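# Carry the table caddy from desk to counter

## Task

Move the table caddy off the desk and onto the counter, so that by the end the caddy stands upright and its three items still stand upright inside it. Leave nothing new lying on the floor. The spice jars are glass and break if they drop more than a few centimetres or are struck hard. The utility cart is free to roll. Once it is placed, release the caddy and back the robot away. The robot must not topple or finish leaning.

## Robot and tools

Robot: a Hello Robot Stretch 4 with a single arm. It has an omni-wheel base, a lift that rides up a mast, an arm that telescopes forward, a three-joint wrist (yaw, pitch, roll) and a two-finger gripper. It stands about 1.6 m tall, and the rim of the base lies within 0.23 m of the base origin.

Frames: the base frame sits on the floor under the centre of the base, with x forward, y left and z up. The odometry frame is the base frame as it was when the scene began. hand_pose is reported in the base frame and marks a point between the open fingertips. The printed value may not match the true position exactly. With every wrist joint at 0, the hand axes line up with the base axes.

execute_actions: the argument "actions" is a list holding one action, or none. An empty list only returns the state and images. An action has "base", "joints" or both, plus optional "pace" and "contact_limits". Alternatively it is {"end_of_arm": "enable_torque"} by itself.
- "base" takes exactly one relative move, counted from the last reported base position: translate_m (metres, forward positive, -2 to 2), strafe_m (metres, sideways, left positive, -2 to 2) or rotate_rad (radians, turn in place, counter-clockwise positive, -3.2 to 3.2).
- "joints" is a single object of absolute targets keyed by name: lift_m 0 to 1.2; arm_m 0 to 0.55 (extension); wrist_yaw_rad -1.134 to 4.276 (0 points forward, positive turns left, 3.14 is folded back, and above 3.4 the arm may get in the way); wrist_pitch_rad -1.117 to 4.259 (0 is level, 1.57 points straight down); wrist_roll_rad -1.117 to 4.259 (0 keeps the fingers level with each other, positive turns clockwise seen from behind); gripper_m -0.038 to 0.141 (fingertip gap in metres, where negative presses the tips together). A joint target past its range is clipped to the end and still runs. Any other bad value or an unknown key rejects the whole call, and nothing moves. Anything you leave out may keep pushing toward its previous target.
- "pace": "slow", "default", "fast" or "max". The base runs at 0.1/0.3/0.4/0.6 m/s and turns at 1/2/3/4 rad/s. With the lift above 0.2 these drop, falling to 0.3 m/s and 1 rad/s at 1.2.
- "contact_limits": {"arm_m": x}, with x from 0 (gentlest) to 0.75 (firmest), default 0.5. It sets how hard the arm may push before it halts.
- "cameras": a list chosen from head_camera, head_left_camera, head_right_camera, wrist_camera, all. Leaving it out or passing null gives all cameras, and [] gives none.
The motions start together and may finish at different times.

wait: {"seconds": 0 to 10}. It commands nothing and returns state and images. zoom_image: {"camera", "region": [x0, y0, x1, y1]} in pixels of that camera's latest full image, with the origin at the top-left and the box no larger than 504x504. finished_scene: {"scene": current scene number}. It closes the scene for good, so call it only when the goal holds and will keep holding.

Result lines: base_status and joint_status report how each motion ended. "done" for the base only means the wheels turned the commanded amount, even if they slipped. "off_target" means the part stopped short and may still be pushing. "contact_stop_at_<key>" means the part hit something, and the lift, arm or wheels then go slack; a slack lift can sag under load. "limit_stop_at_<name>" means a built-in limit stopped it. "limit_stop_at_tilt" means the robot leans more than 6 degrees, and the lift, arm and wheels ignore commands until it leans less. "limit_stop_at_own_body" means self-collision; moving away from the body is still allowed. "torque_fault" means a wrist or gripper motor overloaded and went limp; send enable_torque to bring it back. After a stop, a slack part holds again once you move it. If a stop is reported, the later calls in the same reply are skipped. on_its_own lists things you did not command, and "held at" there is a target, not a measured position. lidar_m gives 12 distances, one per 30-degree sector: the 1st faces ahead, then counter-clockwise (4th left, 7th behind, 10th right). It sees from about 0.15 m up. "-" means nothing seen or closer than 0.25 m, and glass, clear plastic and thin legs may be missed. wrist_depth_mm is a 7x7 grid of depths in mm (100 to 2000), or "-". base_odometry comes from the wheels only. If turned_by_wheels and turned_by_imu differ by more than about 0.1 rad, suspect a collision or slip. base_tilt is in degrees, with forward and right positive. motor_effort is in percent, positive toward higher joint values, with the peak in brackets. For wheels, positive means turning right. A load in a level gripper pushes wrist_pitch effort away from 0.

Gripping: command a gap smaller than the object. Going lower squeezes harder and pulls the object toward the wrist. Neither the reading nor "done" proves that you are holding something; look for a clear jump in gripper effort. If the fingertips catch on a surface, raise the lift. To unfold at the start, send lift_m 0.4 with wrist_yaw_rad 0 in a single action. Tilting the gripper up while rolled can cause self-collision stops.

Cameras: head_camera looks ahead and down from the mast top. head_left_camera and head_right_camera are fisheyes that look more steeply down and show the base and arm. wrist_camera looks along the fingers, with the tips low in its image. The calibration data (K, distortion, T_world_to_cam mapping the base frame to the camera) is approximate. Errors grow for the wrist camera when the arm is extended.

Avoid: driving or turning with more than 1 kg held and arm_m above 0.2, especially at fast paces; pulling or pushing steadily with the gripper high; knocking or dropping the glass jars; tilting the caddy; bumping the cart away; torque faults; leaving the robot leaning. At the end, open the gripper, lift or retract clear of the caddy, and back off.

Each tool is called after "Call:" as name(argument=value, ...), one argument or row to a line, values as JSON.

## Session

Call:
execute_actions(
  actions=[],
)

Scene clock: 0.00 s.
base_odometry: x=+0.000 y=+0.000 heading=+0.000 (m, m, rad; odometry frame)
turned_by_wheels: +0.000 (rad since the last result)
turned_by_imu: +0.000 (rad since the last result)
base_tilt: forward=-0.2 right=+0.0 (deg)
lidar_m: 1.82 1.86 1.59 1.09 1.17 1.42 1.40 1.63 1.77 1.78 2.39 1.86
base_status: not commanded
joint_positions: lift_m=+0.255 arm_m=+0.002 wrist_yaw_rad=+3.168 wrist_pitch_rad=+0.007 wrist_roll_rad=+0.012 gripper_m=+0.057
joint_status: not commanded
motor_effort: lift_m=+19 arm_m=-1 wrist_yaw_rad=-2 wrist_pitch_rad=-6 wrist_roll_rad=-1 gripper_m=-5 wheel_0=+0 wheel_1=+1 wheel_2=+0 (%)
hand_pose: x=-0.1182 y=+0.0798 z=+0.4312 quat_wxyz=(-0.013, -0.004, +0.006, +1.000) (m; base frame)
wrist_depth_mm: - 134 263 - - 1921 1863 / - 113 137 - 1464 1430 1863 / - 120 154 1576 1464 1397 1863 / 136 137 1618 1576 1499 1397 1808 / 1708 1921 1661 1576 1464 1397 1863 / 1138 1308 195 1281 216 1430 1430 / 904 904 991 - 976 960 1008
pictures: head_camera, head_left_camera, head_right_camera, wrist_camera
Images, in order (width x height): head_camera 420x560, head_left_camera 420x672, head_right_camera 420x672, wrist_camera 616x392.

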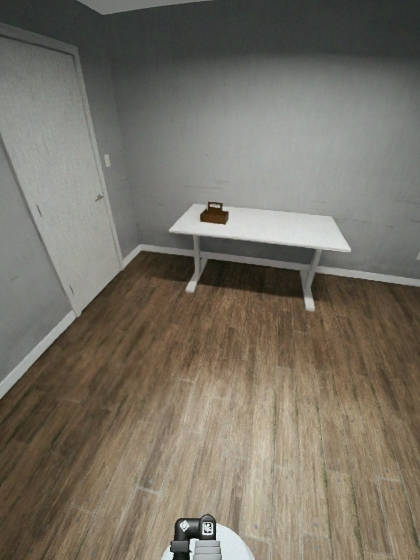

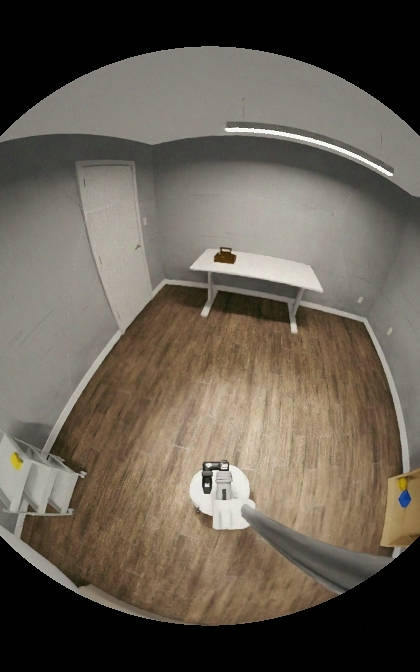

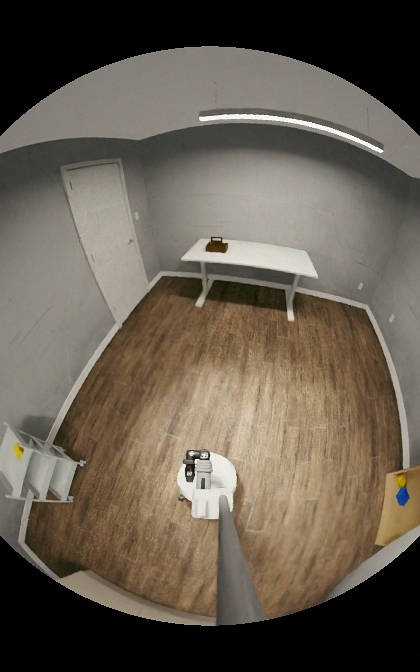

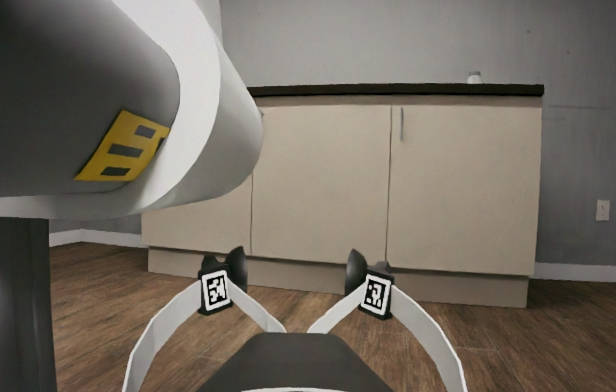

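Call:
execute_actions(
  actions=[
    {"base":{"translate_m":1.0},"joints":{"lift_m":0.85,"wrist_yaw_rad":0,"gripper_m":0.14},"pace":"fast"},
  ],
)

Call:
zoom_image(
  camera="head_camera",
  region=[120,180,320,340],
)

Scene clock: 3.93 s.
base_odometry: x=+1.000 y=+0.000 heading=+0.000 (m, m, rad; odometry frame)
turned_by_wheels: +0.000 (rad since the last result)
turned_by_imu: -0.001 (rad since the last result)
base_tilt: forward=-0.2 right=+0.0 (deg)
lidar_m: 0.87 1.00 1.34 1.33 1.56 1.61 2.39 2.40 2.23 2.32 1.05 0.85
base_status: done
joint_positions: lift_m=+0.850 arm_m=+0.002 wrist_yaw_rad=+0.000 wrist_pitch_rad=+0.007 wrist_roll_rad=+0.012 gripper_m=+0.140
joint_status: all done
motor_effort: lift_m=+22(22) arm_m=-1(1) wrist_yaw_rad=-2(9) wrist_pitch_rad=-7(7) wrist_roll_rad=-1(1) gripper_m=-2(1) wheel_0=+1(9) wheel_1=+1(7) wheel_2=+2(12) (%)
hand_pose: x=+0.4610 y=-0.0874 z=+1.0258 quat_wxyz=(+1.000, +0.006, +0.004, +0.000) (m; base frame)
wrist_depth_mm: 1499 1576 1499 1430 1366 1308 1255 / 1499 1618 1499 1397 1366 1336 1281 / 1537 1618 1499 1430 1366 1308 1281 / 1499 1618 1499 1464 1366 1308 1281 / 1537 1618 1537 1430 1397 1336 1255 / 1537 904 854 904 891 960 1042 / 1537 1618 768 - 768 715 750
pictures: head_camera, head_left_camera, head_right_camera, wrist_camera
camera_calibration (this result's frames):
wrist_camera: T_world_to_cam=[[-0.0512934, -0.998403, 0.0236778, -0.0968466], [-0.0396352, -0.0216552, -0.99898, 1.09121], [0.997897, -0.0521795, -0.0384611, -0.198508], [0, 0, 0, 1]] pos_world=[0.236374, -0.0834196, 1.08475]
Images, in order (width x height): head_camera 420x560, head_left_camera 420x672, head_right_camera 420x672, wrist_camera 616x392.

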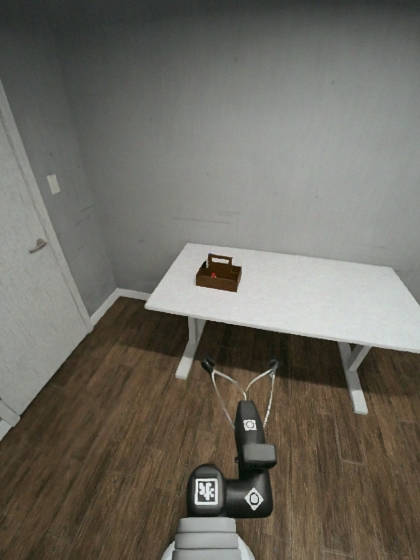

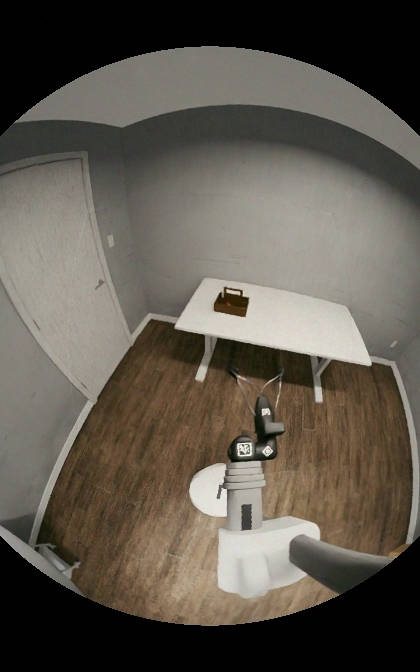

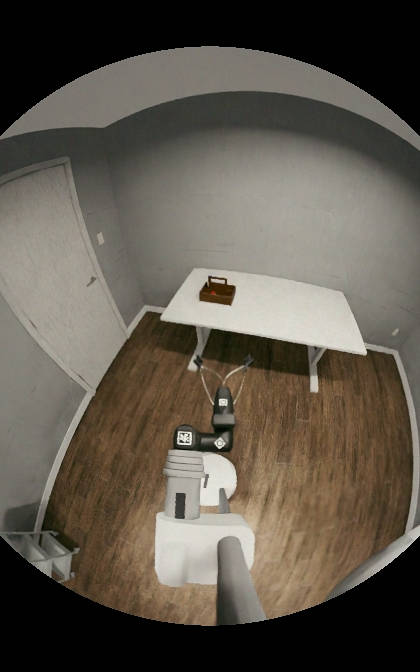

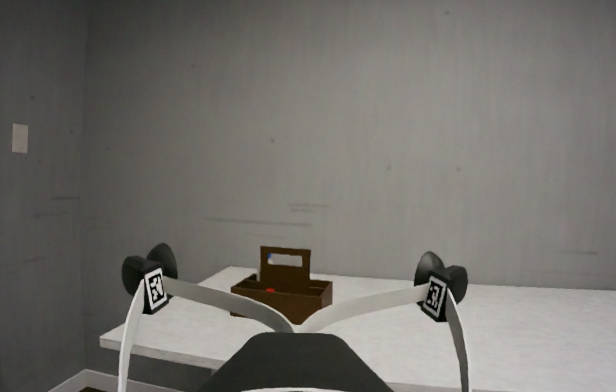

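Region (120, 180, 320, 340) of head_camera's 420x560 image, scaled by 2.520, with more detail than that image has; it fills the top 403 rows of this view, and the rest is white.

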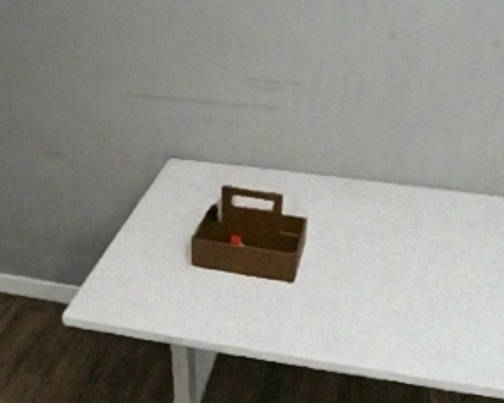

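Call:
execute_actions(
  actions=[
    {"base":{"rotate_rad":-0.17},"joints":{"lift_m":0.8,"wrist_yaw_rad":1.57,"gripper_m":0.1}},
  ],
  cameras=[],
)

Call:
execute_actions(
  actions=[
    {"base":{"strafe_m":-0.36}},
  ],
  cameras=[],
)

Call:
execute_actions(
  actions=[
    {"base":{"translate_m":0.5},"joints":{"arm_m":0.37}},
  ],
  cameras=["head_camera","wrist_camera"],
)

Scene clock: 5.77 s.
base_odometry: x=+1.000 y=+0.000 heading=-0.169 (m, m, rad; odometry frame)
turned_by_wheels: -0.170 (rad since the last result)
turned_by_imu: -0.167 (rad since the last result)
base_tilt: forward=-0.3 right=+0.0 (deg)
lidar_m: 0.87 0.94 1.33 1.33 1.46 1.58 2.40 2.57 2.22 2.33 1.20 0.91
base_status: done
joint_positions: lift_m=+0.800 arm_m=+0.002 wrist_yaw_rad=+1.570 wrist_pitch_rad=+0.007 wrist_roll_rad=+0.012 gripper_m=+0.100
joint_status: all done
motor_effort: lift_m=+14(21) arm_m=-1(1) wrist_yaw_rad=-1(5) wrist_pitch_rad=-7(8) wrist_roll_rad=+0(1) gripper_m=-2(1) wheel_0=+3(6) wheel_1=+1(6) wheel_2=+2(6) (%)
hand_pose: x=+0.2602 y=+0.2884 z=+0.9765 quat_wxyz=(+0.708, +0.002, +0.007, +0.707) (m; base frame)
wrist_depth_mm: 1308 1281 1281 1255 1255 1229 1229 / 1308 1308 1281 1255 1255 1229 1229 / 1308 1281 1281 1281 1255 1255 1255 / 1308 1308 1308 1281 1255 1255 1255 / 1308 1336 1336 1281 1281 1281 1255 / 1308 1336 1308 1308 218 1281 1255 / 1336 1336 1336 - 1308 1281 1281
pictures: none
No camera images: the call's "cameras" was empty. Leave "cameras" out to get every camera's image.

Scene clock: 8.30 s.
base_odometry: x=+0.939 y=-0.354 heading=-0.169 (m, m, rad; odometry frame)
turned_by_wheels: +0.000 (rad since the last result)
turned_by_imu: -0.001 (rad since the last result)
base_tilt: forward=-0.2 right=+0.0 (deg)
lidar_m: 0.84 0.93 1.73 1.70 1.76 1.82 2.44 2.19 1.92 1.98 2.12 0.87
base_status: done
joint_positions: lift_m=+0.800 arm_m=+0.002 wrist_yaw_rad=+1.570 wrist_pitch_rad=+0.007 wrist_roll_rad=+0.012 gripper_m=+0.100
joint_status: not commanded
motor_effort: lift_m=+14(14) arm_m=-1(1) wrist_yaw_rad=-1(1) wrist_pitch_rad=-6(7) wrist_roll_rad=-1(0) gripper_m=+0(1) wheel_0=+2(11) wheel_1=+0(10) wheel_2=+0(3) (%)
hand_pose: x=+0.2601 y=+0.2884 z=+0.9765 quat_wxyz=(+0.707, +0.002, +0.007, +0.707) (m; base frame)
wrist_depth_mm: 1618 1661 1618 1618 1576 1576 1537 / 1661 1661 1618 1618 1576 1576 1618 / 1661 1661 1618 1618 1618 1618 1576 / 1661 1661 1661 1618 1618 1576 1618 / 1708 1708 1618 1661 1618 1618 1618 / 1708 1661 1661 1618 217 1618 1618 / 1708 1708 1661 - 1618 1661 1618
pictures: none
No camera images: the call's "cameras" was empty. Leave "cameras" out to get every camera's image.

Scene clock: 11.43 s.
base_odometry: x=+1.432 y=-0.438 heading=-0.169 (m, m, rad; odometry frame)
turned_by_wheels: +0.000 (rad since the last result)
turned_by_imu: -0.001 (rad since the last result)
base_tilt: forward=-0.3 right=+0.0 (deg)
lidar_m: 0.36 0.38 0.57 1.66 1.79 2.16 2.94 2.27 2.06 2.02 0.51 0.36
base_status: done
joint_positions: lift_m=+0.800 arm_m=+0.369 wrist_yaw_rad=+1.570 wrist_pitch_rad=+0.007 wrist_roll_rad=+0.012 gripper_m=+0.100
joint_status: all done
motor_effort: lift_m=+14(14) arm_m=+5(6) wrist_yaw_rad=-2(2) wrist_pitch_rad=-6(7) wrist_roll_rad=-1(1) gripper_m=-2(2) wheel_0=+1(10) wheel_1=+2(12) wheel_2=+1(6) (%)
hand_pose: x=+0.6277 y=+0.2884 z=+0.9764 quat_wxyz=(+0.707, +0.002, +0.007, +0.707) (m; base frame)
wrist_depth_mm: 1576 1537 1537 1537 1537 1160 788 / 1576 1576 1576 1576 1576 1182 798 / 1618 1618 1537 1537 1576 1182 798 / 1618 1576 1576 1537 1537 1160 798 / 1618 1576 1537 1576 1537 1160 788 / 1618 1618 741 1576 217 1042 759 / 1661 1618 634 - 421 609 647
pictures: head_camera, wrist_camera
camera_calibration (this result's frames):
wrist_camera: T_world_to_cam=[[0.998348, -0.0523597, 0.0236776, -0.643652], [0.0216128, -0.0396553, -0.99898, 1.02339], [0.0532452, 0.997841, -0.0384581, -0.0570368], [0, 0, 0, 1]] pos_world=[0.623507, 0.063795, 1.03539]
Images, in order (width x height): head_camera 420x560, wrist_camera 616x392.

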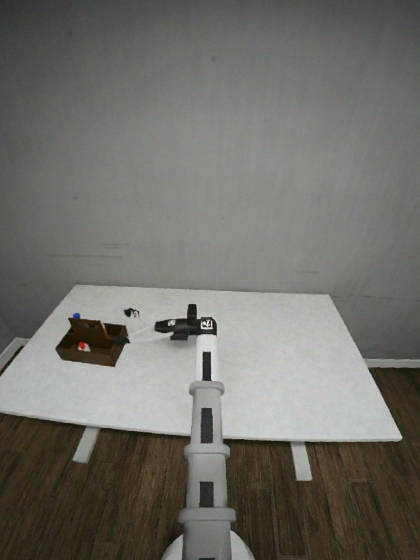

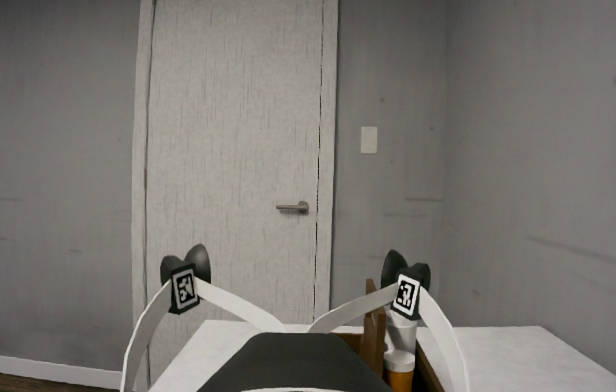

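Call:
execute_actions(
  actions=[
    {"base":{"strafe_m":0.15},"pace":"slow","joints":{"arm_m":0.455,"gripper_m":0.05}},
  ],
  cameras=["head_camera","wrist_camera"],
)

Call:
execute_actions(
  actions=[
    {"joints":{"lift_m":0.755}},
  ],
  cameras=["head_camera","wrist_camera"],
)

Scene clock: 14.20 s.
base_odometry: x=+1.458 y=-0.291 heading=-0.169 (m, m, rad; odometry frame)
turned_by_wheels: +0.000 (rad since the last result)
turned_by_imu: -0.001 (rad since the last result)
base_tilt: forward=-0.2 right=+0.0 (deg)
lidar_m: 0.36 0.38 0.61 1.49 1.61 2.05 2.93 2.49 2.21 2.16 0.53 0.36
base_status: done
joint_positions: lift_m=+0.800 arm_m=+0.454 wrist_yaw_rad=+1.570 wrist_pitch_rad=+0.007 wrist_roll_rad=+0.012 gripper_m=+0.050
joint_status: all done
motor_effort: lift_m=+14(15) arm_m=+5(4) wrist_yaw_rad=-2(1) wrist_pitch_rad=-6(7) wrist_roll_rad=-1(1) gripper_m=-4(4) wheel_0=-4(6) wheel_1=+2(2) wheel_2=+0(1) (%)
hand_pose: x=+0.7127 y=+0.2884 z=+0.9764 quat_wxyz=(+0.707, +0.002, +0.007, +0.707) (m; base frame)
wrist_depth_mm: 1397 1397 1397 1366 1397 1025 691 / 1430 1397 1397 1397 1397 1008 699 / 1430 1430 1397 1397 1397 1025 691 / 1464 1464 1430 1397 1397 1008 691 / 1464 1430 1430 1430 1397 1008 691 / 1464 1430 198 1430 198 976 676 / 1464 1430 634 - 574 615 640
pictures: head_camera, wrist_camera
camera_calibration (this result's frames):
wrist_camera: T_world_to_cam=[[0.998348, -0.0523588, 0.0236777, -0.728468], [0.0216129, -0.0396553, -0.99898, 1.02155], [0.0532443, 0.997841, -0.0384581, -0.0615596], [0, 0, 0, 1]] pos_world=[0.708463, 0.0637951, 1.03539]
Images, in order (width x height): head_camera 420x560, wrist_camera 616x392.

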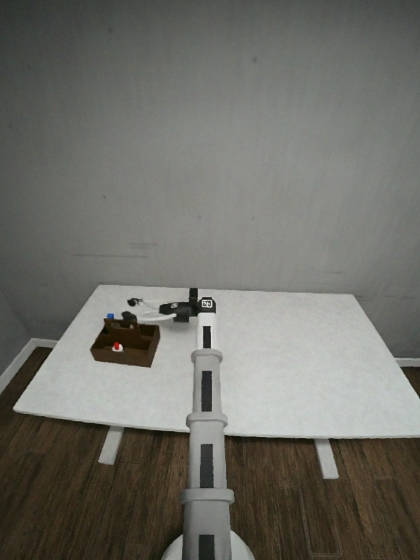

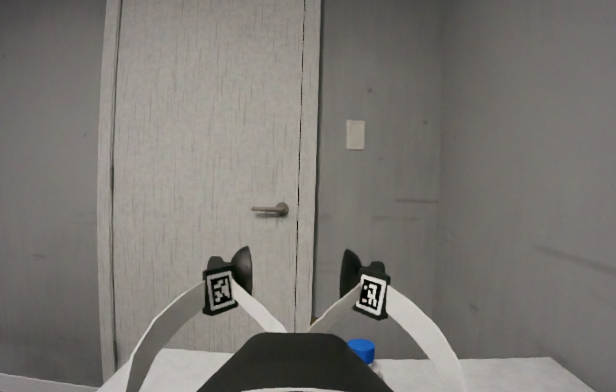

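Scene clock: 15.27 s.
base_odometry: x=+1.458 y=-0.291 heading=-0.169 (m, m, rad; odometry frame)
turned_by_wheels: +0.000 (rad since the last result)
turned_by_imu: +0.000 (rad since the last result)
base_tilt: forward=-0.2 right=+0.0 (deg)
lidar_m: 0.36 0.40 0.55 1.51 1.63 2.07 2.92 2.47 2.22 2.17 0.50 0.38
base_status: not commanded
joint_positions: lift_m=+0.755 arm_m=+0.454 wrist_yaw_rad=+1.570 wrist_pitch_rad=+0.007 wrist_roll_rad=+0.012 gripper_m=+0.050
joint_status: all done
motor_effort: lift_m=+14(12) arm_m=+5(5) wrist_yaw_rad=-2(1) wrist_pitch_rad=-8(5) wrist_roll_rad=+0(0) gripper_m=-3(4) wheel_0=-4(4) wheel_1=+2(2) wheel_2=+0(0) (%)
hand_pose: x=+0.7127 y=+0.2884 z=+0.9315 quat_wxyz=(+0.707, +0.002, +0.007, +0.707) (m; base frame)
wrist_depth_mm: 1430 1397 1397 1397 1397 1008 691 / 1464 1397 1397 1397 1397 1008 691 / 1464 1430 1430 1397 1397 1008 699 / 1464 1464 1430 1397 1430 1008 691 / 1464 1464 1430 1397 1430 1008 683 / 1464 1464 199 1397 198 976 676 / 1464 488 544 - 496 525 554
pictures: head_camera, wrist_camera
camera_calibration (this result's frames):
wrist_camera: T_world_to_cam=[[0.998348, -0.0523588, 0.0236776, -0.727405], [0.0216128, -0.0396553, -0.99898, 0.976662], [0.0532443, 0.997841, -0.0384581, -0.063288], [0, 0, 0, 1]] pos_world=[0.708465, 0.0637951, 0.990454]
Images, in order (width x height): head_camera 420x560, wrist_camera 616x392.

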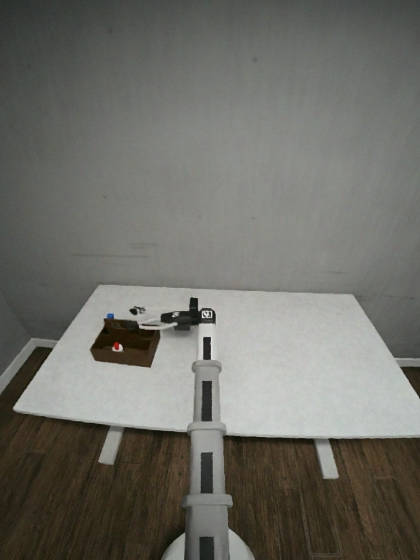

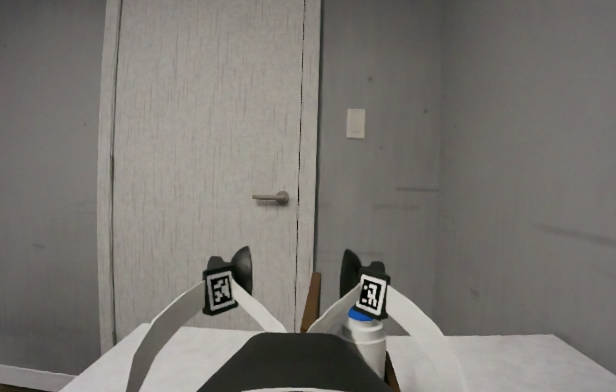

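Call:
execute_actions(
  actions=[
    {"base":{"strafe_m":0.025},"pace":"slow","joints":{"arm_m":0.464,"gripper_m":0.035,"lift_m":0.73}},
  ],
  cameras=["head_camera","wrist_camera"],
)

Call:
zoom_image(
  camera="head_camera",
  region=[70,280,230,400],
)

Scene clock: 16.57 s.
base_odometry: x=+1.462 y=-0.266 heading=-0.169 (m, m, rad; odometry frame)
turned_by_wheels: +0.000 (rad since the last result)
turned_by_imu: +0.000 (rad since the last result)
base_tilt: forward=-0.2 right=+0.0 (deg)
lidar_m: 0.37 0.38 0.60 1.46 1.60 2.05 2.93 2.54 2.23 2.18 0.51 0.39
base_status: done
joint_positions: lift_m=+0.730 arm_m=+0.463 wrist_yaw_rad=+1.570 wrist_pitch_rad=+0.007 wrist_roll_rad=+0.012 gripper_m=+0.035
joint_status: all done
motor_effort: lift_m=+14(10) arm_m=+5(5) wrist_yaw_rad=-1(1) wrist_pitch_rad=-6(5) wrist_roll_rad=-1(1) gripper_m=-5(5) wheel_0=-3(7) wheel_1=+3(4) wheel_2=+0(1) (%)
hand_pose: x=+0.7217 y=+0.2884 z=+0.9065 quat_wxyz=(+0.707, +0.002, +0.007, +0.707) (m; base frame)
wrist_depth_mm: 1397 1366 1366 1397 1366 1008 699 / 1430 1366 1366 1366 1366 1008 683 / 1397 1397 1397 1397 1366 1008 691 / 1430 1397 1397 1397 1397 991 683 / 1430 1397 1397 1366 1397 976 668 / 1430 1430 193 249 196 891 640 / 1464 442 459 - 322 492 504
pictures: head_camera, wrist_camera
camera_calibration (this result's frames):
wrist_camera: T_world_to_cam=[[0.998348, -0.0523589, 0.0236775, -0.735808], [0.0216128, -0.0396553, -0.99898, 0.951502], [0.0532444, 0.997841, -0.0384582, -0.0647288], [0, 0, 0, 1]] pos_world=[0.717474, 0.0637951, 0.965464]
Images, in order (width x height): head_camera 420x560, wrist_camera 616x392.

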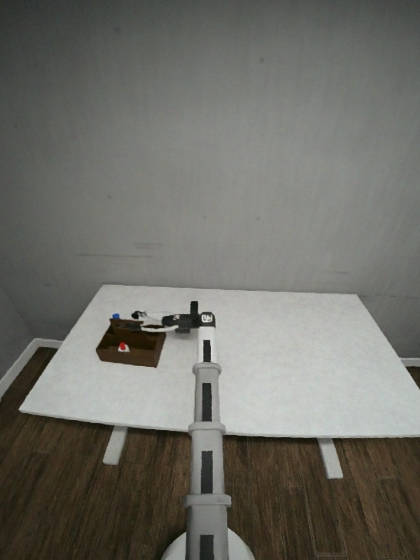

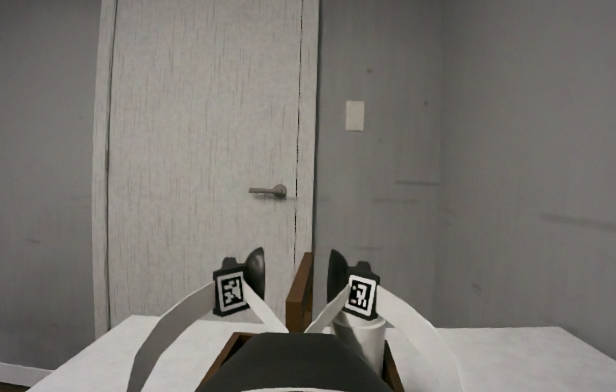

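Region (70, 280, 230, 400) of head_camera's 420x560 image, scaled by 3.150, with more detail than that image has; it fills the top 378 rows of this view, and the rest is white.

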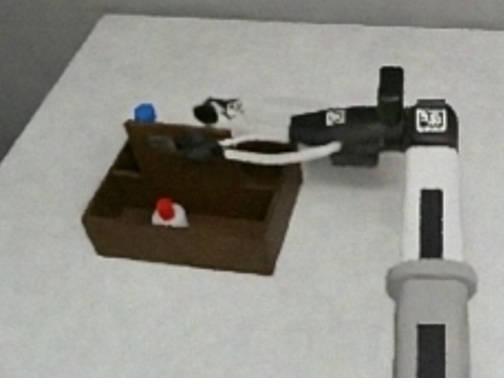

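Call:
execute_actions(
  actions=[
    {"joints":{"gripper_m":0.025,"lift_m":0.716}},
  ],
  cameras=[],
)

Call:
execute_actions(
  actions=[
    {"joints":{"gripper_m":-0.035}},
  ],
  cameras=["wrist_camera"],
)

Call:
execute_actions(
  actions=[
    {"joints":{"lift_m":0.75},"pace":"slow"},
  ],
  cameras=["head_camera","wrist_camera"],
)

Scene clock: 17.43 s.
base_odometry: x=+1.462 y=-0.266 heading=-0.169 (m, m, rad; odometry frame)
turned_by_wheels: +0.000 (rad since the last result)
turned_by_imu: +0.000 (rad since the last result)
base_tilt: forward=-0.2 right=+0.0 (deg)
lidar_m: 0.35 0.37 0.58 1.46 1.61 2.07 2.91 2.58 2.23 2.18 0.49 0.40
base_status: not commanded
joint_positions: lift_m=+0.716 arm_m=+0.463 wrist_yaw_rad=+1.570 wrist_pitch_rad=+0.007 wrist_roll_rad=+0.012 gripper_m=+0.025
joint_status: all done
motor_effort: lift_m=+14(15) arm_m=+5(5) wrist_yaw_rad=-2(2) wrist_pitch_rad=-5(6) wrist_roll_rad=+0(1) gripper_m=-5(3) wheel_0=-3(3) wheel_1=+3(3) wheel_2=+0(0) (%)
hand_pose: x=+0.7217 y=+0.2884 z=+0.8924 quat_wxyz=(+0.707, +0.002, +0.007, +0.707) (m; base frame)
wrist_depth_mm: 1397 1366 1397 1366 1366 991 699 / 1397 1397 1397 1366 1397 1008 683 / 1430 1366 1397 1397 1366 1008 683 / 1430 1430 1397 1397 1397 1008 683 / 1430 1397 1397 1397 1397 976 676 / 1464 1430 193 211 192 891 647 / 976 413 384 - 309 462 473
pictures: none
No camera images: the call's "cameras" was empty. Leave "cameras" out to get every camera's image.

Scene clock: 18.73 s.
base_odometry: x=+1.462 y=-0.266 heading=-0.169 (m, m, rad; odometry frame)
turned_by_wheels: +0.000 (rad since the last result)
turned_by_imu: +0.000 (rad since the last result)
base_tilt: forward=-0.2 right=+0.1 (deg)
lidar_m: 0.38 0.41 0.58 1.47 1.58 2.09 2.90 2.57 2.25 2.20 0.51 0.37
base_status: not commanded
joint_positions: lift_m=+0.716 arm_m=+0.463 wrist_yaw_rad=+1.570 wrist_pitch_rad=+0.007 wrist_roll_rad=+0.012 gripper_m=-0.034
joint_status: all done
motor_effort: lift_m=+14(14) arm_m=+5(5) wrist_yaw_rad=-2(1) wrist_pitch_rad=-8(6) wrist_roll_rad=-1(1) gripper_m=-22(21) wheel_0=-2(3) wheel_1=+3(3) wheel_2=+0(0) (%)
hand_pose: x=+0.7216 y=+0.2884 z=+0.8924 quat_wxyz=(+0.707, +0.002, +0.007, +0.707) (m; base frame)
wrist_depth_mm: 1397 1366 1366 1366 1366 991 699 / 1397 1397 1366 1366 1397 1008 683 / 1397 1366 1397 1397 1366 1008 691 / 1430 1397 1397 1397 1397 991 676 / 1430 1397 1397 1397 1397 991 676 / 1464 1397 181 199 182 904 647 / 960 413 370 - 424 445 473
pictures: wrist_camera
camera_calibration (this result's frames):
wrist_camera: T_world_to_cam=[[0.998357, -0.0521807, 0.0236777, -0.735512], [0.02162, -0.0396514, -0.99898, 0.937479], [0.0530663, 0.99785, -0.0384581, -0.0651573], [0, 0, 0, 1]] pos_world=[0.717493, 0.06381, 0.951432]
Images, in order (width x height): wrist_camera 616x392.

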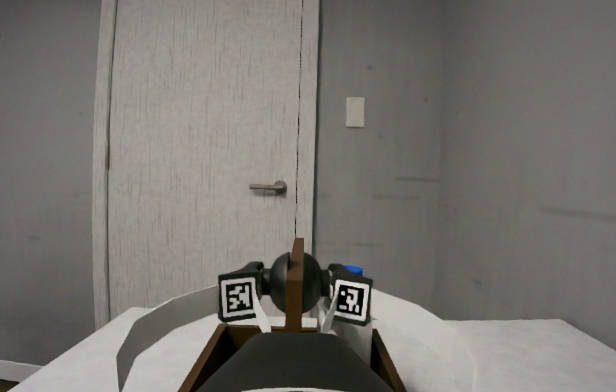

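Scene clock: 19.83 s.
base_odometry: x=+1.462 y=-0.266 heading=-0.169 (m, m, rad; odometry frame)
turned_by_wheels: +0.000 (rad since the last result)
turned_by_imu: +0.000 (rad since the last result)
base_tilt: forward=-0.2 right=+0.0 (deg)
lidar_m: 0.34 0.39 0.59 1.46 1.60 2.04 2.93 2.56 2.21 2.18 0.53 0.38
base_status: not commanded
joint_positions: lift_m=+0.749 arm_m=+0.463 wrist_yaw_rad=+1.570 wrist_pitch_rad=+0.013 wrist_roll_rad=+0.012 gripper_m=-0.034
joint_status: all done
motor_effort: lift_m=+24(24) arm_m=+5(5) wrist_yaw_rad=-2(2) wrist_pitch_rad=-23(24) wrist_roll_rad=+0(1) gripper_m=-20(23) wheel_0=-2(2) wheel_1=+3(3) wheel_2=+0(0) (%)
hand_pose: x=+0.7217 y=+0.2884 z=+0.9239 quat_wxyz=(+0.707, -0.001, +0.009, +0.707) (m; base frame)
wrist_depth_mm: 1397 1366 1366 1366 1366 1008 691 / 1397 1366 1366 1366 1366 1008 683 / 1397 1397 1366 1397 1397 1008 683 / 1430 1397 1397 1397 1397 991 683 / 1430 1397 1430 1366 1397 976 676 / 1464 1430 181 199 182 976 661 / 1464 466 364 - 473 496 530
pictures: head_camera, wrist_camera
camera_calibration (this result's frames):
wrist_camera: T_world_to_cam=[[0.998357, -0.0520378, 0.023985, -0.736585], [0.0216163, -0.0456132, -0.998725, 0.970355], [0.0530655, 0.997603, -0.0444134, -0.0583574], [0, 0, 0, 1]] pos_world=[0.717496, 0.0641483, 0.984193]
Images, in order (width x height): head_camera 420x560, wrist_camera 616x392.

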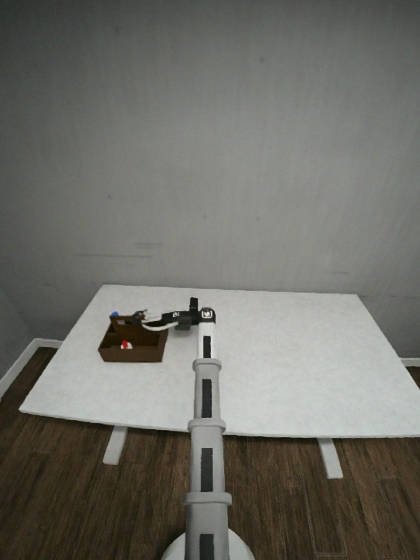

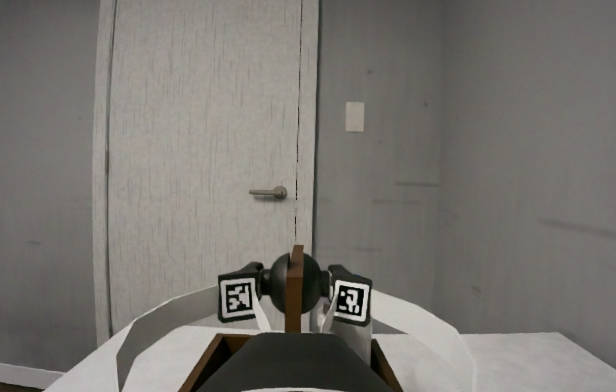

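Call:
execute_actions(
  actions=[
    {"joints":{"lift_m":0.98,"arm_m":0.1},"base":{"translate_m":-0.5},"pace":"slow"},
  ],
  cameras=["head_camera","wrist_camera"],
)

Call:
zoom_image(
  camera="head_camera",
  region=[0,300,260,560],
)

Scene clock: 26.20 s.
base_odometry: x=+0.969 y=-0.182 heading=-0.169 (m, m, rad; odometry frame)
turned_by_wheels: +0.000 (rad since the last result)
turned_by_imu: -0.003 (rad since the last result)
base_tilt: forward=-0.2 right=+0.0 (deg)
lidar_m: 0.85 0.30 0.39 1.52 1.64 1.65 2.43 2.48 2.03 2.16 2.18 0.89
base_status: done
joint_positions: lift_m=+0.979 arm_m=+0.101 wrist_yaw_rad=+1.570 wrist_pitch_rad=+0.013 wrist_roll_rad=+0.012 gripper_m=-0.034
joint_status: all done
on_its_own: wrist_pitch_rad is at rest, and its effort (-24) is outside its rest range (-23 to +23)
motor_effort: lift_m=+24(20) arm_m=-5(7) wrist_yaw_rad=-2(1) wrist_pitch_rad=-24(24) wrist_roll_rad=-1(0) gripper_m=-22(19) wheel_0=-4(9) wheel_1=-2(3) wheel_2=+2(6) (%)
hand_pose: x=+0.3595 y=+0.2884 z=+1.1539 quat_wxyz=(+0.707, -0.001, +0.009, +0.707) (m; base frame)
wrist_depth_mm: 1464 1430 1430 1430 1397 1397 1397 / 1464 1464 1464 1430 1397 1430 1397 / 1464 1464 1464 1430 1397 1397 1430 / 1464 1499 1464 1430 1430 1430 1430 / 1499 1499 1499 1464 1464 1430 1464 / 1499 1499 182 199 182 1430 1464 / 1499 1499 364 - 1464 1464 1464
pictures: head_camera, wrist_camera
camera_calibration (this result's frames):
wrist_camera: T_world_to_cam=[[0.99835, -0.0521742, 0.023985, -0.380494], [0.0216101, -0.045616, -0.998725, 1.20789], [0.0532018, 0.997596, -0.0444133, -0.0289593], [0, 0, 0, 1]] pos_world=[0.355305, 0.0641369, 1.21419]
Images, in order (width x height): head_camera 420x560, wrist_camera 616x392.

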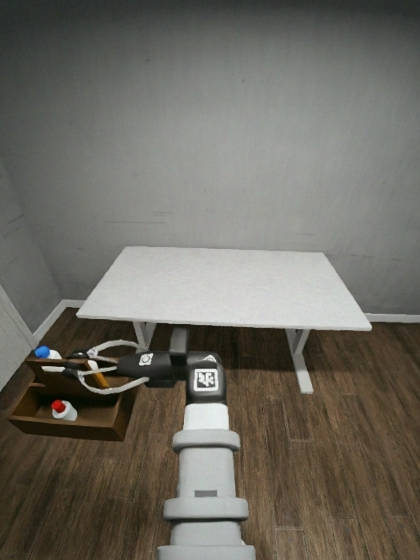

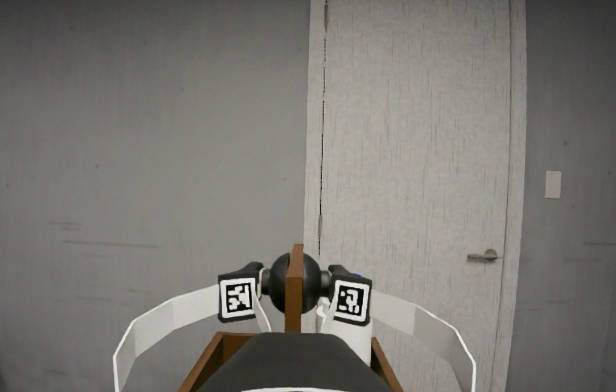

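Region (0, 300, 260, 560) of head_camera's 420x560 image, scaled by 1.938, with more detail than that image has.

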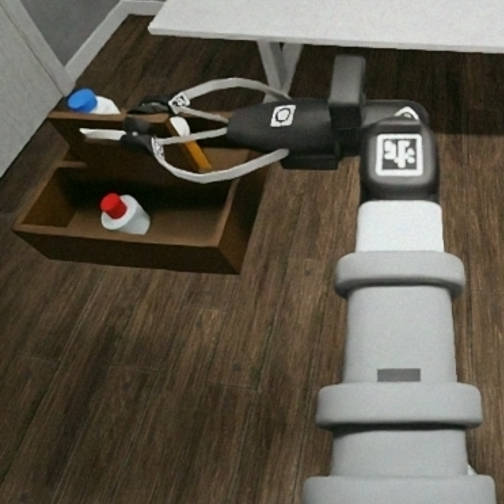

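Stable.

Call:
execute_actions(
  actions=[
    {"base":{"rotate_rad":-3.1},"pace":"slow"},
  ],
  cameras=[],
)

Call:
execute_actions(
  actions=[
    {"base":{"translate_m":1.4}},
  ],
)

Scene clock: 30.63 s.
base_odometry: x=+0.969 y=-0.182 heading=+3.014 (m, m, rad; odometry frame)
turned_by_wheels: -3.099 (rad since the last result)
turned_by_imu: -3.042 (rad since the last result)
base_tilt: forward=-0.2 right=+0.0 (deg)
lidar_m: 2.36 0.30 0.39 2.14 1.13 0.88 0.86 0.94 1.53 1.50 1.67 1.69
base_status: done
joint_positions: lift_m=+0.979 arm_m=+0.101 wrist_yaw_rad=+1.570 wrist_pitch_rad=+0.013 wrist_roll_rad=+0.012 gripper_m=-0.034
joint_status: not commanded
on_its_own: wrist_pitch_rad is at rest, and its effort (-24) is outside its rest range (-23 to +23)
motor_effort: lift_m=+24(24) arm_m=-5(5) wrist_yaw_rad=-1(1) wrist_pitch_rad=-24(25) wrist_roll_rad=+0(0) gripper_m=-20(20) wheel_0=+4(4) wheel_1=+2(7) wheel_2=+2(6) (%)
hand_pose: x=+0.3595 y=+0.2884 z=+1.1539 quat_wxyz=(+0.707, -0.001, +0.009, +0.707) (m; base frame)
wrist_depth_mm: - - - - - 1921 1921 / - - - - - 1921 1921 / - - - - - - 1921 / - - - - - - 1983 / - - - - - 1921 1863 / - - 181 199 182 1921 1863 / - - 364 - 1921 1921 1921
pictures: none
No camera images: the call's "cameras" was empty. Leave "cameras" out to get every camera's image.

Scene clock: 36.77 s.
base_odometry: x=-0.420 y=-0.005 heading=+3.015 (m, m, rad; odometry frame)
turned_by_wheels: +0.000 (rad since the last result)
turned_by_imu: -0.001 (rad since the last result)
base_tilt: forward=-0.2 right=+0.0 (deg)
lidar_m: 1.01 0.29 0.38 1.65 2.17 2.31 3.03 2.20 1.73 1.13 1.84 1.02
base_status: done
joint_positions: lift_m=+0.980 arm_m=+0.101 wrist_yaw_rad=+1.570 wrist_pitch_rad=+0.013 wrist_roll_rad=+0.012 gripper_m=-0.034
joint_status: not commanded
on_its_own: wrist_pitch_rad is at rest, and its effort (-25) is outside its rest range (-23 to +23)
motor_effort: lift_m=+24(24) arm_m=-5(5) wrist_yaw_rad=-1(1) wrist_pitch_rad=-25(24) wrist_roll_rad=+0(1) gripper_m=-20(19) wheel_0=+2(8) wheel_1=+1(9) wheel_2=+1(11) (%)
hand_pose: x=+0.3595 y=+0.2884 z=+1.1539 quat_wxyz=(+0.707, -0.001, +0.009, +0.707) (m; base frame)
wrist_depth_mm: 1983 1921 1863 1808 1808 1756 1756 / - 1921 1863 1863 1808 1808 1756 / - 1921 1921 1863 1808 1756 1756 / - - 1863 1863 1808 1808 1808 / - - 1863 1808 1863 1863 1808 / - - 181 199 182 1808 1808 / - - 366 - 1921 1808 1863
pictures: head_camera, head_left_camera, head_right_camera, wrist_camera
camera_calibration (this result's frames):
wrist_camera: T_world_to_cam=[[0.998347, -0.0522242, 0.0239894, -0.380459], [0.0216122, -0.0456172, -0.998725, 1.20795], [0.053252, 0.997593, -0.0444132, -0.0289683], [0, 0, 0, 1]] pos_world=[0.355266, 0.0641327, 1.21425]
Images, in order (width x height): head_camera 420x560, head_left_camera 420x672, head_right_camera 420x672, wrist_camera 616x392.

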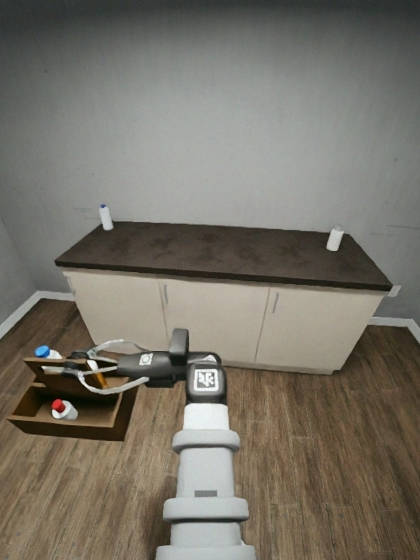

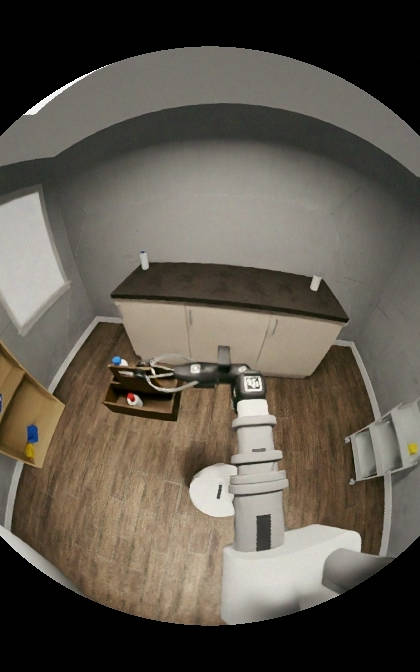

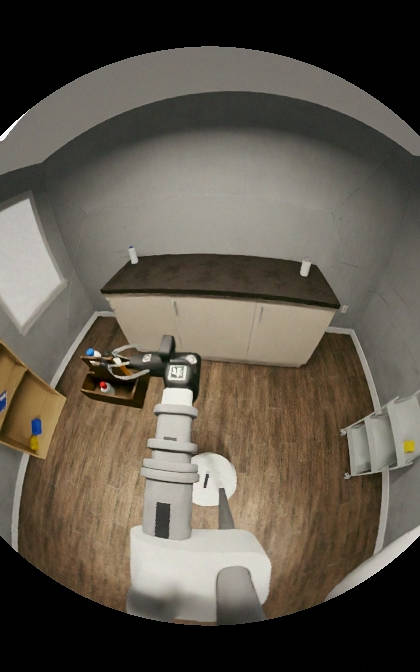

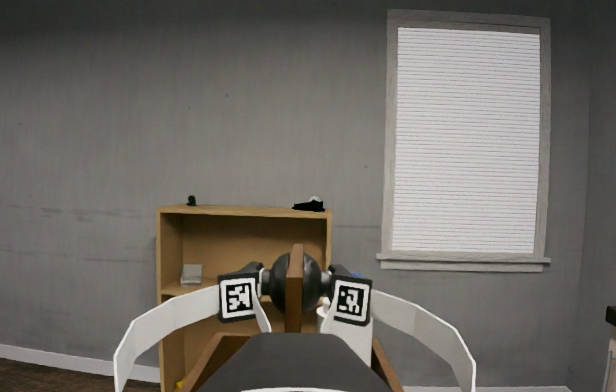

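Call:
execute_actions(
  actions=[
    {"base":{"translate_m":0.66}},
  ],
  cameras=[],
)

Call:
execute_actions(
  actions=[
    {"joints":{"arm_m":0.3},"pace":"slow"},
  ],
  cameras=[],
)

Call:
execute_actions(
  actions=[
    {"joints":{"lift_m":0.91},"pace":"slow"},
  ],
  cameras=["head_camera","wrist_camera"],
)

Scene clock: 40.57 s.
base_odometry: x=-1.074 y=+0.078 heading=+3.015 (m, m, rad; odometry frame)
turned_by_wheels: +0.000 (rad since the last result)
turned_by_imu: -0.001 (rad since the last result)
base_tilt: forward=-0.1 right=+0.0 (deg)
lidar_m: 0.36 0.30 0.38 1.63 1.73 3.16 3.75 2.28 1.25 1.78 0.46 0.38
base_status: done
joint_positions: lift_m=+0.980 arm_m=+0.101 wrist_yaw_rad=+1.570 wrist_pitch_rad=+0.013 wrist_roll_rad=+0.012 gripper_m=-0.034
joint_status: not commanded
on_its_own: wrist_pitch_rad is at rest, and its effort (-25) is outside its rest range (-23 to +23)
motor_effort: lift_m=+24(24) arm_m=-5(5) wrist_yaw_rad=-2(1) wrist_pitch_rad=-25(23) wrist_roll_rad=-1(1) gripper_m=-20(20) wheel_0=+3(7) wheel_1=+1(8) wheel_2=+0(10) (%)
hand_pose: x=+0.3595 y=+0.2884 z=+1.1539 quat_wxyz=(+0.707, -0.001, +0.009, +0.707) (m; base frame)
wrist_depth_mm: 1863 1863 1756 1756 1708 1618 1078 / 1863 1863 1808 1808 1756 1661 1078 / 1863 1863 1863 1756 1756 1618 1098 / 1863 1863 1863 1808 1756 1618 1078 / 1756 1808 1808 1808 1756 1618 1078 / 1756 1708 182 199 182 1336 768 / 1808 1863 366 - 549 574 609
pictures: none
No camera images: the call's "cameras" was empty. Leave "cameras" out to get every camera's image.

Scene clock: 43.87 s.
base_odometry: x=-1.074 y=+0.078 heading=+3.015 (m, m, rad; odometry frame)
turned_by_wheels: +0.000 (rad since the last result)
turned_by_imu: -0.001 (rad since the last result)
base_tilt: forward=-0.2 right=+0.0 (deg)
lidar_m: 0.35 0.40 0.66 1.66 1.74 3.13 3.74 2.29 1.23 1.76 0.47 0.38
base_status: not commanded
joint_positions: lift_m=+0.980 arm_m=+0.299 wrist_yaw_rad=+1.570 wrist_pitch_rad=+0.013 wrist_roll_rad=+0.012 gripper_m=-0.034
joint_status: all done
motor_effort: lift_m=+24(24) arm_m=+5(4) wrist_yaw_rad=-1(1) wrist_pitch_rad=-23(22) wrist_roll_rad=-1(0) gripper_m=-20(21) wheel_0=+3(3) wheel_1=+1(1) wheel_2=+0(0) (%)
hand_pose: x=+0.5577 y=+0.2884 z=+1.1539 quat_wxyz=(+0.707, -0.001, +0.009, +0.707) (m; base frame)
wrist_depth_mm: 1808 1808 1756 1708 1708 1182 778 / 1808 1808 1756 1756 1708 1205 788 / 1863 1808 1808 1808 1756 1205 788 / 1808 1808 1808 1756 1708 1182 788 / 1808 1808 1808 1756 1756 1160 778 / 1863 1661 181 199 182 723 741 / 1808 1756 366 - 549 574 603
pictures: none
No camera images: the call's "cameras" was empty. Leave "cameras" out to get every camera's image.

Scene clock: 45.33 s.
base_odometry: x=-1.074 y=+0.078 heading=+3.015 (m, m, rad; odometry frame)
turned_by_wheels: +0.000 (rad since the last result)
turned_by_imu: -0.001 (rad since the last result)
base_tilt: forward=-0.2 right=+0.1 (deg)
lidar_m: 0.35 0.41 0.65 1.63 1.73 3.14 3.75 2.31 1.24 1.76 0.47 0.38
base_status: not commanded
joint_positions: lift_m=+0.910 arm_m=+0.299 wrist_yaw_rad=+1.570 wrist_pitch_rad=+0.012 wrist_roll_rad=+0.012 gripper_m=-0.034
joint_status: all done
motor_effort: lift_m=+15(22) arm_m=+5(5) wrist_yaw_rad=-2(1) wrist_pitch_rad=-19(23) wrist_roll_rad=-1(0) gripper_m=-19(21) wheel_0=+3(3) wheel_1=+1(1) wheel_2=+0(0) (%)
hand_pose: x=+0.5576 y=+0.2884 z=+1.0852 quat_wxyz=(+0.707, +0.000, +0.008, +0.707) (m; base frame)
wrist_depth_mm: 1808 1756 1756 1756 1708 1182 778 / 1863 1808 1756 1756 1708 1205 788 / 1863 1863 1808 1756 1756 1205 788 / 1808 1808 1808 1756 1708 1182 788 / 1808 1808 1863 1808 1808 1182 778 / 1863 1808 182 199 182 634 654 / 1808 1708 370 - 424 445 473
pictures: head_camera, wrist_camera
camera_calibration (this result's frames):
wrist_camera: T_world_to_cam=[[0.998351, -0.0521834, 0.0239, -0.576576], [0.0216174, -0.0438768, -0.998803, 1.13457], [0.0531696, 0.997673, -0.0426764, -0.0444509], [0, 0, 0, 1]] pos_world=[0.553462, 0.0640412, 1.1451]
Images, in order (width x height): head_camera 420x560, wrist_camera 616x392.

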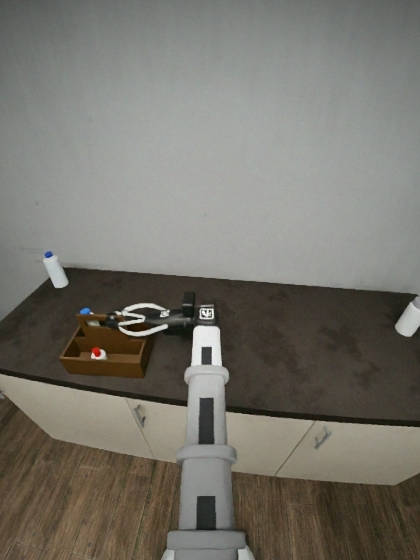

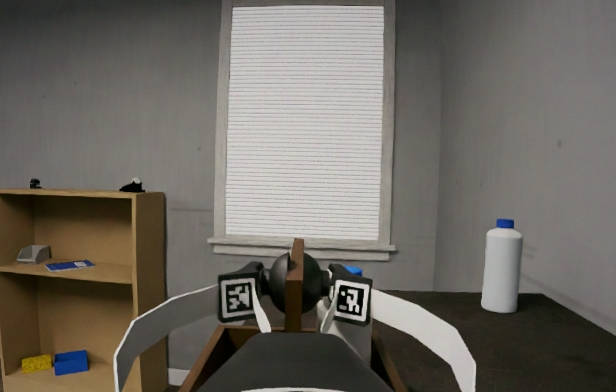

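Just touching.

Call:
execute_actions(
  actions=[
    {"joints":{"lift_m":0.902},"pace":"slow"},
  ],
  cameras=[],
)

Call:
execute_actions(
  actions=[
    {"joints":{"gripper_m":0.03}},
  ],
  cameras=[],
)

Call:
execute_actions(
  actions=[
    {"joints":{"lift_m":1.0}},
  ],
  cameras=[],
)

Call:
execute_actions(
  actions=[
    {"joints":{"arm_m":0},"base":{"translate_m":-0.4},"pace":"fast"},
  ],
  cameras=["head_camera"],
)

Call:
zoom_image(
  camera="head_camera",
  region=[40,200,240,360],
)

Scene clock: 46.17 s.
base_odometry: x=-1.074 y=+0.078 heading=+3.015 (m, m, rad; odometry frame)
turned_by_wheels: +0.000 (rad since the last result)
turned_by_imu: +0.000 (rad since the last result)
base_tilt: forward=-0.2 right=+0.0 (deg)
lidar_m: 0.36 0.43 0.61 1.61 1.72 3.14 3.74 2.31 1.21 1.78 0.45 0.37
base_status: not commanded
joint_positions: lift_m=+0.903 arm_m=+0.299 wrist_yaw_rad=+1.570 wrist_pitch_rad=+0.003 wrist_roll_rad=+0.012 gripper_m=-0.034
joint_status: all done
motor_effort: lift_m=+12(8) arm_m=+5(5) wrist_yaw_rad=-1(2) wrist_pitch_rad=+7(17) wrist_roll_rad=-1(0) gripper_m=-21(22) wheel_0=+3(3) wheel_1=+1(1) wheel_2=+0(0) (%)
hand_pose: x=+0.5576 y=+0.2884 z=+1.0800 quat_wxyz=(+0.707, +0.003, +0.005, +0.707) (m; base frame)
wrist_depth_mm: 1863 1808 1808 1756 1708 1182 788 / 1921 1808 1808 1756 1708 1205 788 / 1921 1808 1808 1756 1756 1205 788 / 1808 1808 1808 1808 1756 1182 788 / 1808 1756 1808 1756 1708 1160 778 / 1808 1808 181 198 182 634 668 / 1808 1708 347 - 427 445 477
pictures: none
No camera images: the call's "cameras" was empty. Leave "cameras" out to get every camera's image.

Scene clock: 47.53 s.
base_odometry: x=-1.074 y=+0.078 heading=+3.015 (m, m, rad; odometry frame)
turned_by_wheels: +0.000 (rad since the last result)
turned_by_imu: -0.001 (rad since the last result)
base_tilt: forward=-0.2 right=+0.0 (deg)
lidar_m: 0.36 0.42 0.66 1.62 1.72 3.15 3.77 2.30 1.21 1.76 0.48 0.37
base_status: not commanded
joint_positions: lift_m=+0.902 arm_m=+0.299 wrist_yaw_rad=+1.570 wrist_pitch_rad=+0.007 wrist_roll_rad=+0.012 gripper_m=+0.030
joint_status: all done
motor_effort: lift_m=+14(13) arm_m=+5(5) wrist_yaw_rad=-1(1) wrist_pitch_rad=-3(9) wrist_roll_rad=+0(1) gripper_m=-4(21) wheel_0=+3(3) wheel_1=+1(1) wheel_2=+0(0) (%)
hand_pose: x=+0.5577 y=+0.2884 z=+1.0786 quat_wxyz=(+0.707, +0.002, +0.007, +0.707) (m; base frame)
wrist_depth_mm: 1863 1863 1808 1756 1708 1182 788 / 1808 1808 1756 1756 1708 1205 788 / 1863 1808 1808 1708 1708 1205 788 / 1808 1808 1808 1808 1756 1182 788 / 1808 1708 1808 1756 1756 1182 788 / 1863 1808 196 309 195 634 654 / 1863 1863 343 - 312 459 466
pictures: none
No camera images: the call's "cameras" was empty. Leave "cameras" out to get every camera's image.

Scene clock: 48.97 s.
base_odometry: x=-1.074 y=+0.078 heading=+3.015 (m, m, rad; odometry frame)
turned_by_wheels: +0.000 (rad since the last result)
turned_by_imu: -0.001 (rad since the last result)
base_tilt: forward=-0.2 right=+0.1 (deg)
lidar_m: 0.37 0.40 0.64 1.63 1.72 3.13 3.75 2.28 1.24 1.76 0.48 0.37
base_status: not commanded
joint_positions: lift_m=+1.000 arm_m=+0.299 wrist_yaw_rad=+1.570 wrist_pitch_rad=+0.007 wrist_roll_rad=+0.012 gripper_m=+0.030
joint_status: all done
motor_effort: lift_m=+23(25) arm_m=+5(5) wrist_yaw_rad=-1(1) wrist_pitch_rad=-5(5) wrist_roll_rad=-1(1) gripper_m=-5(5) wheel_0=+3(3) wheel_1=+1(1) wheel_2=+0(0) (%)
hand_pose: x=+0.5577 y=+0.2884 z=+1.1758 quat_wxyz=(+0.707, +0.002, +0.007, +0.707) (m; base frame)
wrist_depth_mm: 1808 1808 1808 1756 1708 1182 778 / 1863 1863 1808 1756 1708 1205 788 / 1863 1863 1808 1756 1708 1205 788 / 1863 1808 1808 1808 1708 1182 788 / 1863 1808 1808 1808 1756 1160 778 / 1808 1756 196 1808 193 891 759 / 1863 1863 1863 - 640 634 676
pictures: none
No camera images: the call's "cameras" was empty. Leave "cameras" out to get every camera's image.

Scene clock: 51.57 s.
base_odometry: x=-0.678 y=+0.028 heading=+3.015 (m, m, rad; odometry frame)
turned_by_wheels: +0.000 (rad since the last result)
turned_by_imu: -0.002 (rad since the last result)
base_tilt: forward=-0.2 right=+0.0 (deg)
lidar_m: 0.74 0.83 1.97 1.62 1.78 2.59 2.97 2.23 1.19 1.16 0.96 0.77
base_status: done
joint_positions: lift_m=+1.000 arm_m=+0.002 wrist_yaw_rad=+1.570 wrist_pitch_rad=+0.007 wrist_roll_rad=+0.012 gripper_m=+0.030
joint_status: all done
joint sent to its limit — the command would take arm_m past its lower limit, so that joint was sent only as far as its limit.
motor_effort: lift_m=+22(23) arm_m=-5(7) wrist_yaw_rad=-2(2) wrist_pitch_rad=-5(6) wrist_roll_rad=-1(0) gripper_m=-3(4) wheel_0=-2(11) wheel_1=-1(6) wheel_2=-1(15) (%)
hand_pose: x=+0.2608 y=+0.2884 z=+1.1758 quat_wxyz=(+0.707, +0.002, +0.007, +0.707) (m; base frame)
wrist_depth_mm: 1921 1863 1863 1808 1756 1808 1756 / 1921 1921 1863 1863 1808 1808 1756 / - 1921 1863 1863 1808 1756 1756 / - 1921 1863 1863 1808 1808 1756 / - 1921 1863 1863 1808 1756 1756 / - 1863 196 1756 194 1808 1756 / - 1863 1921 - 1863 1808 1308
pictures: head_camera
Images, in order (width x height): head_camera 420x560.

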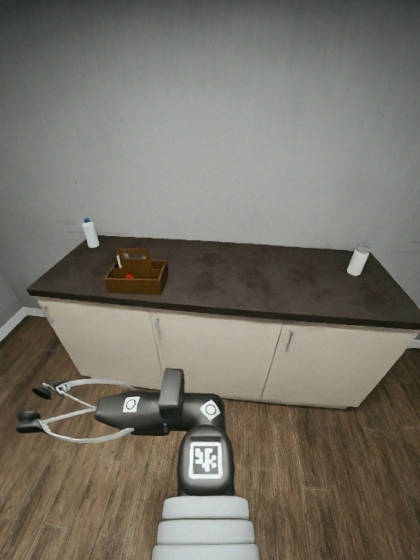

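Region (40, 200, 240, 360) of head_camera's 420x560 image, scaled by 2.520, with more detail than that image has; it fills the top 403 rows of this view, and the rest is white.

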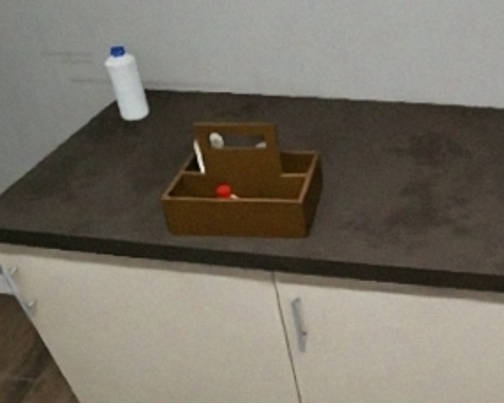

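Call:
finished_scene(
  scene=1,
)

The scene is finished: the task was done.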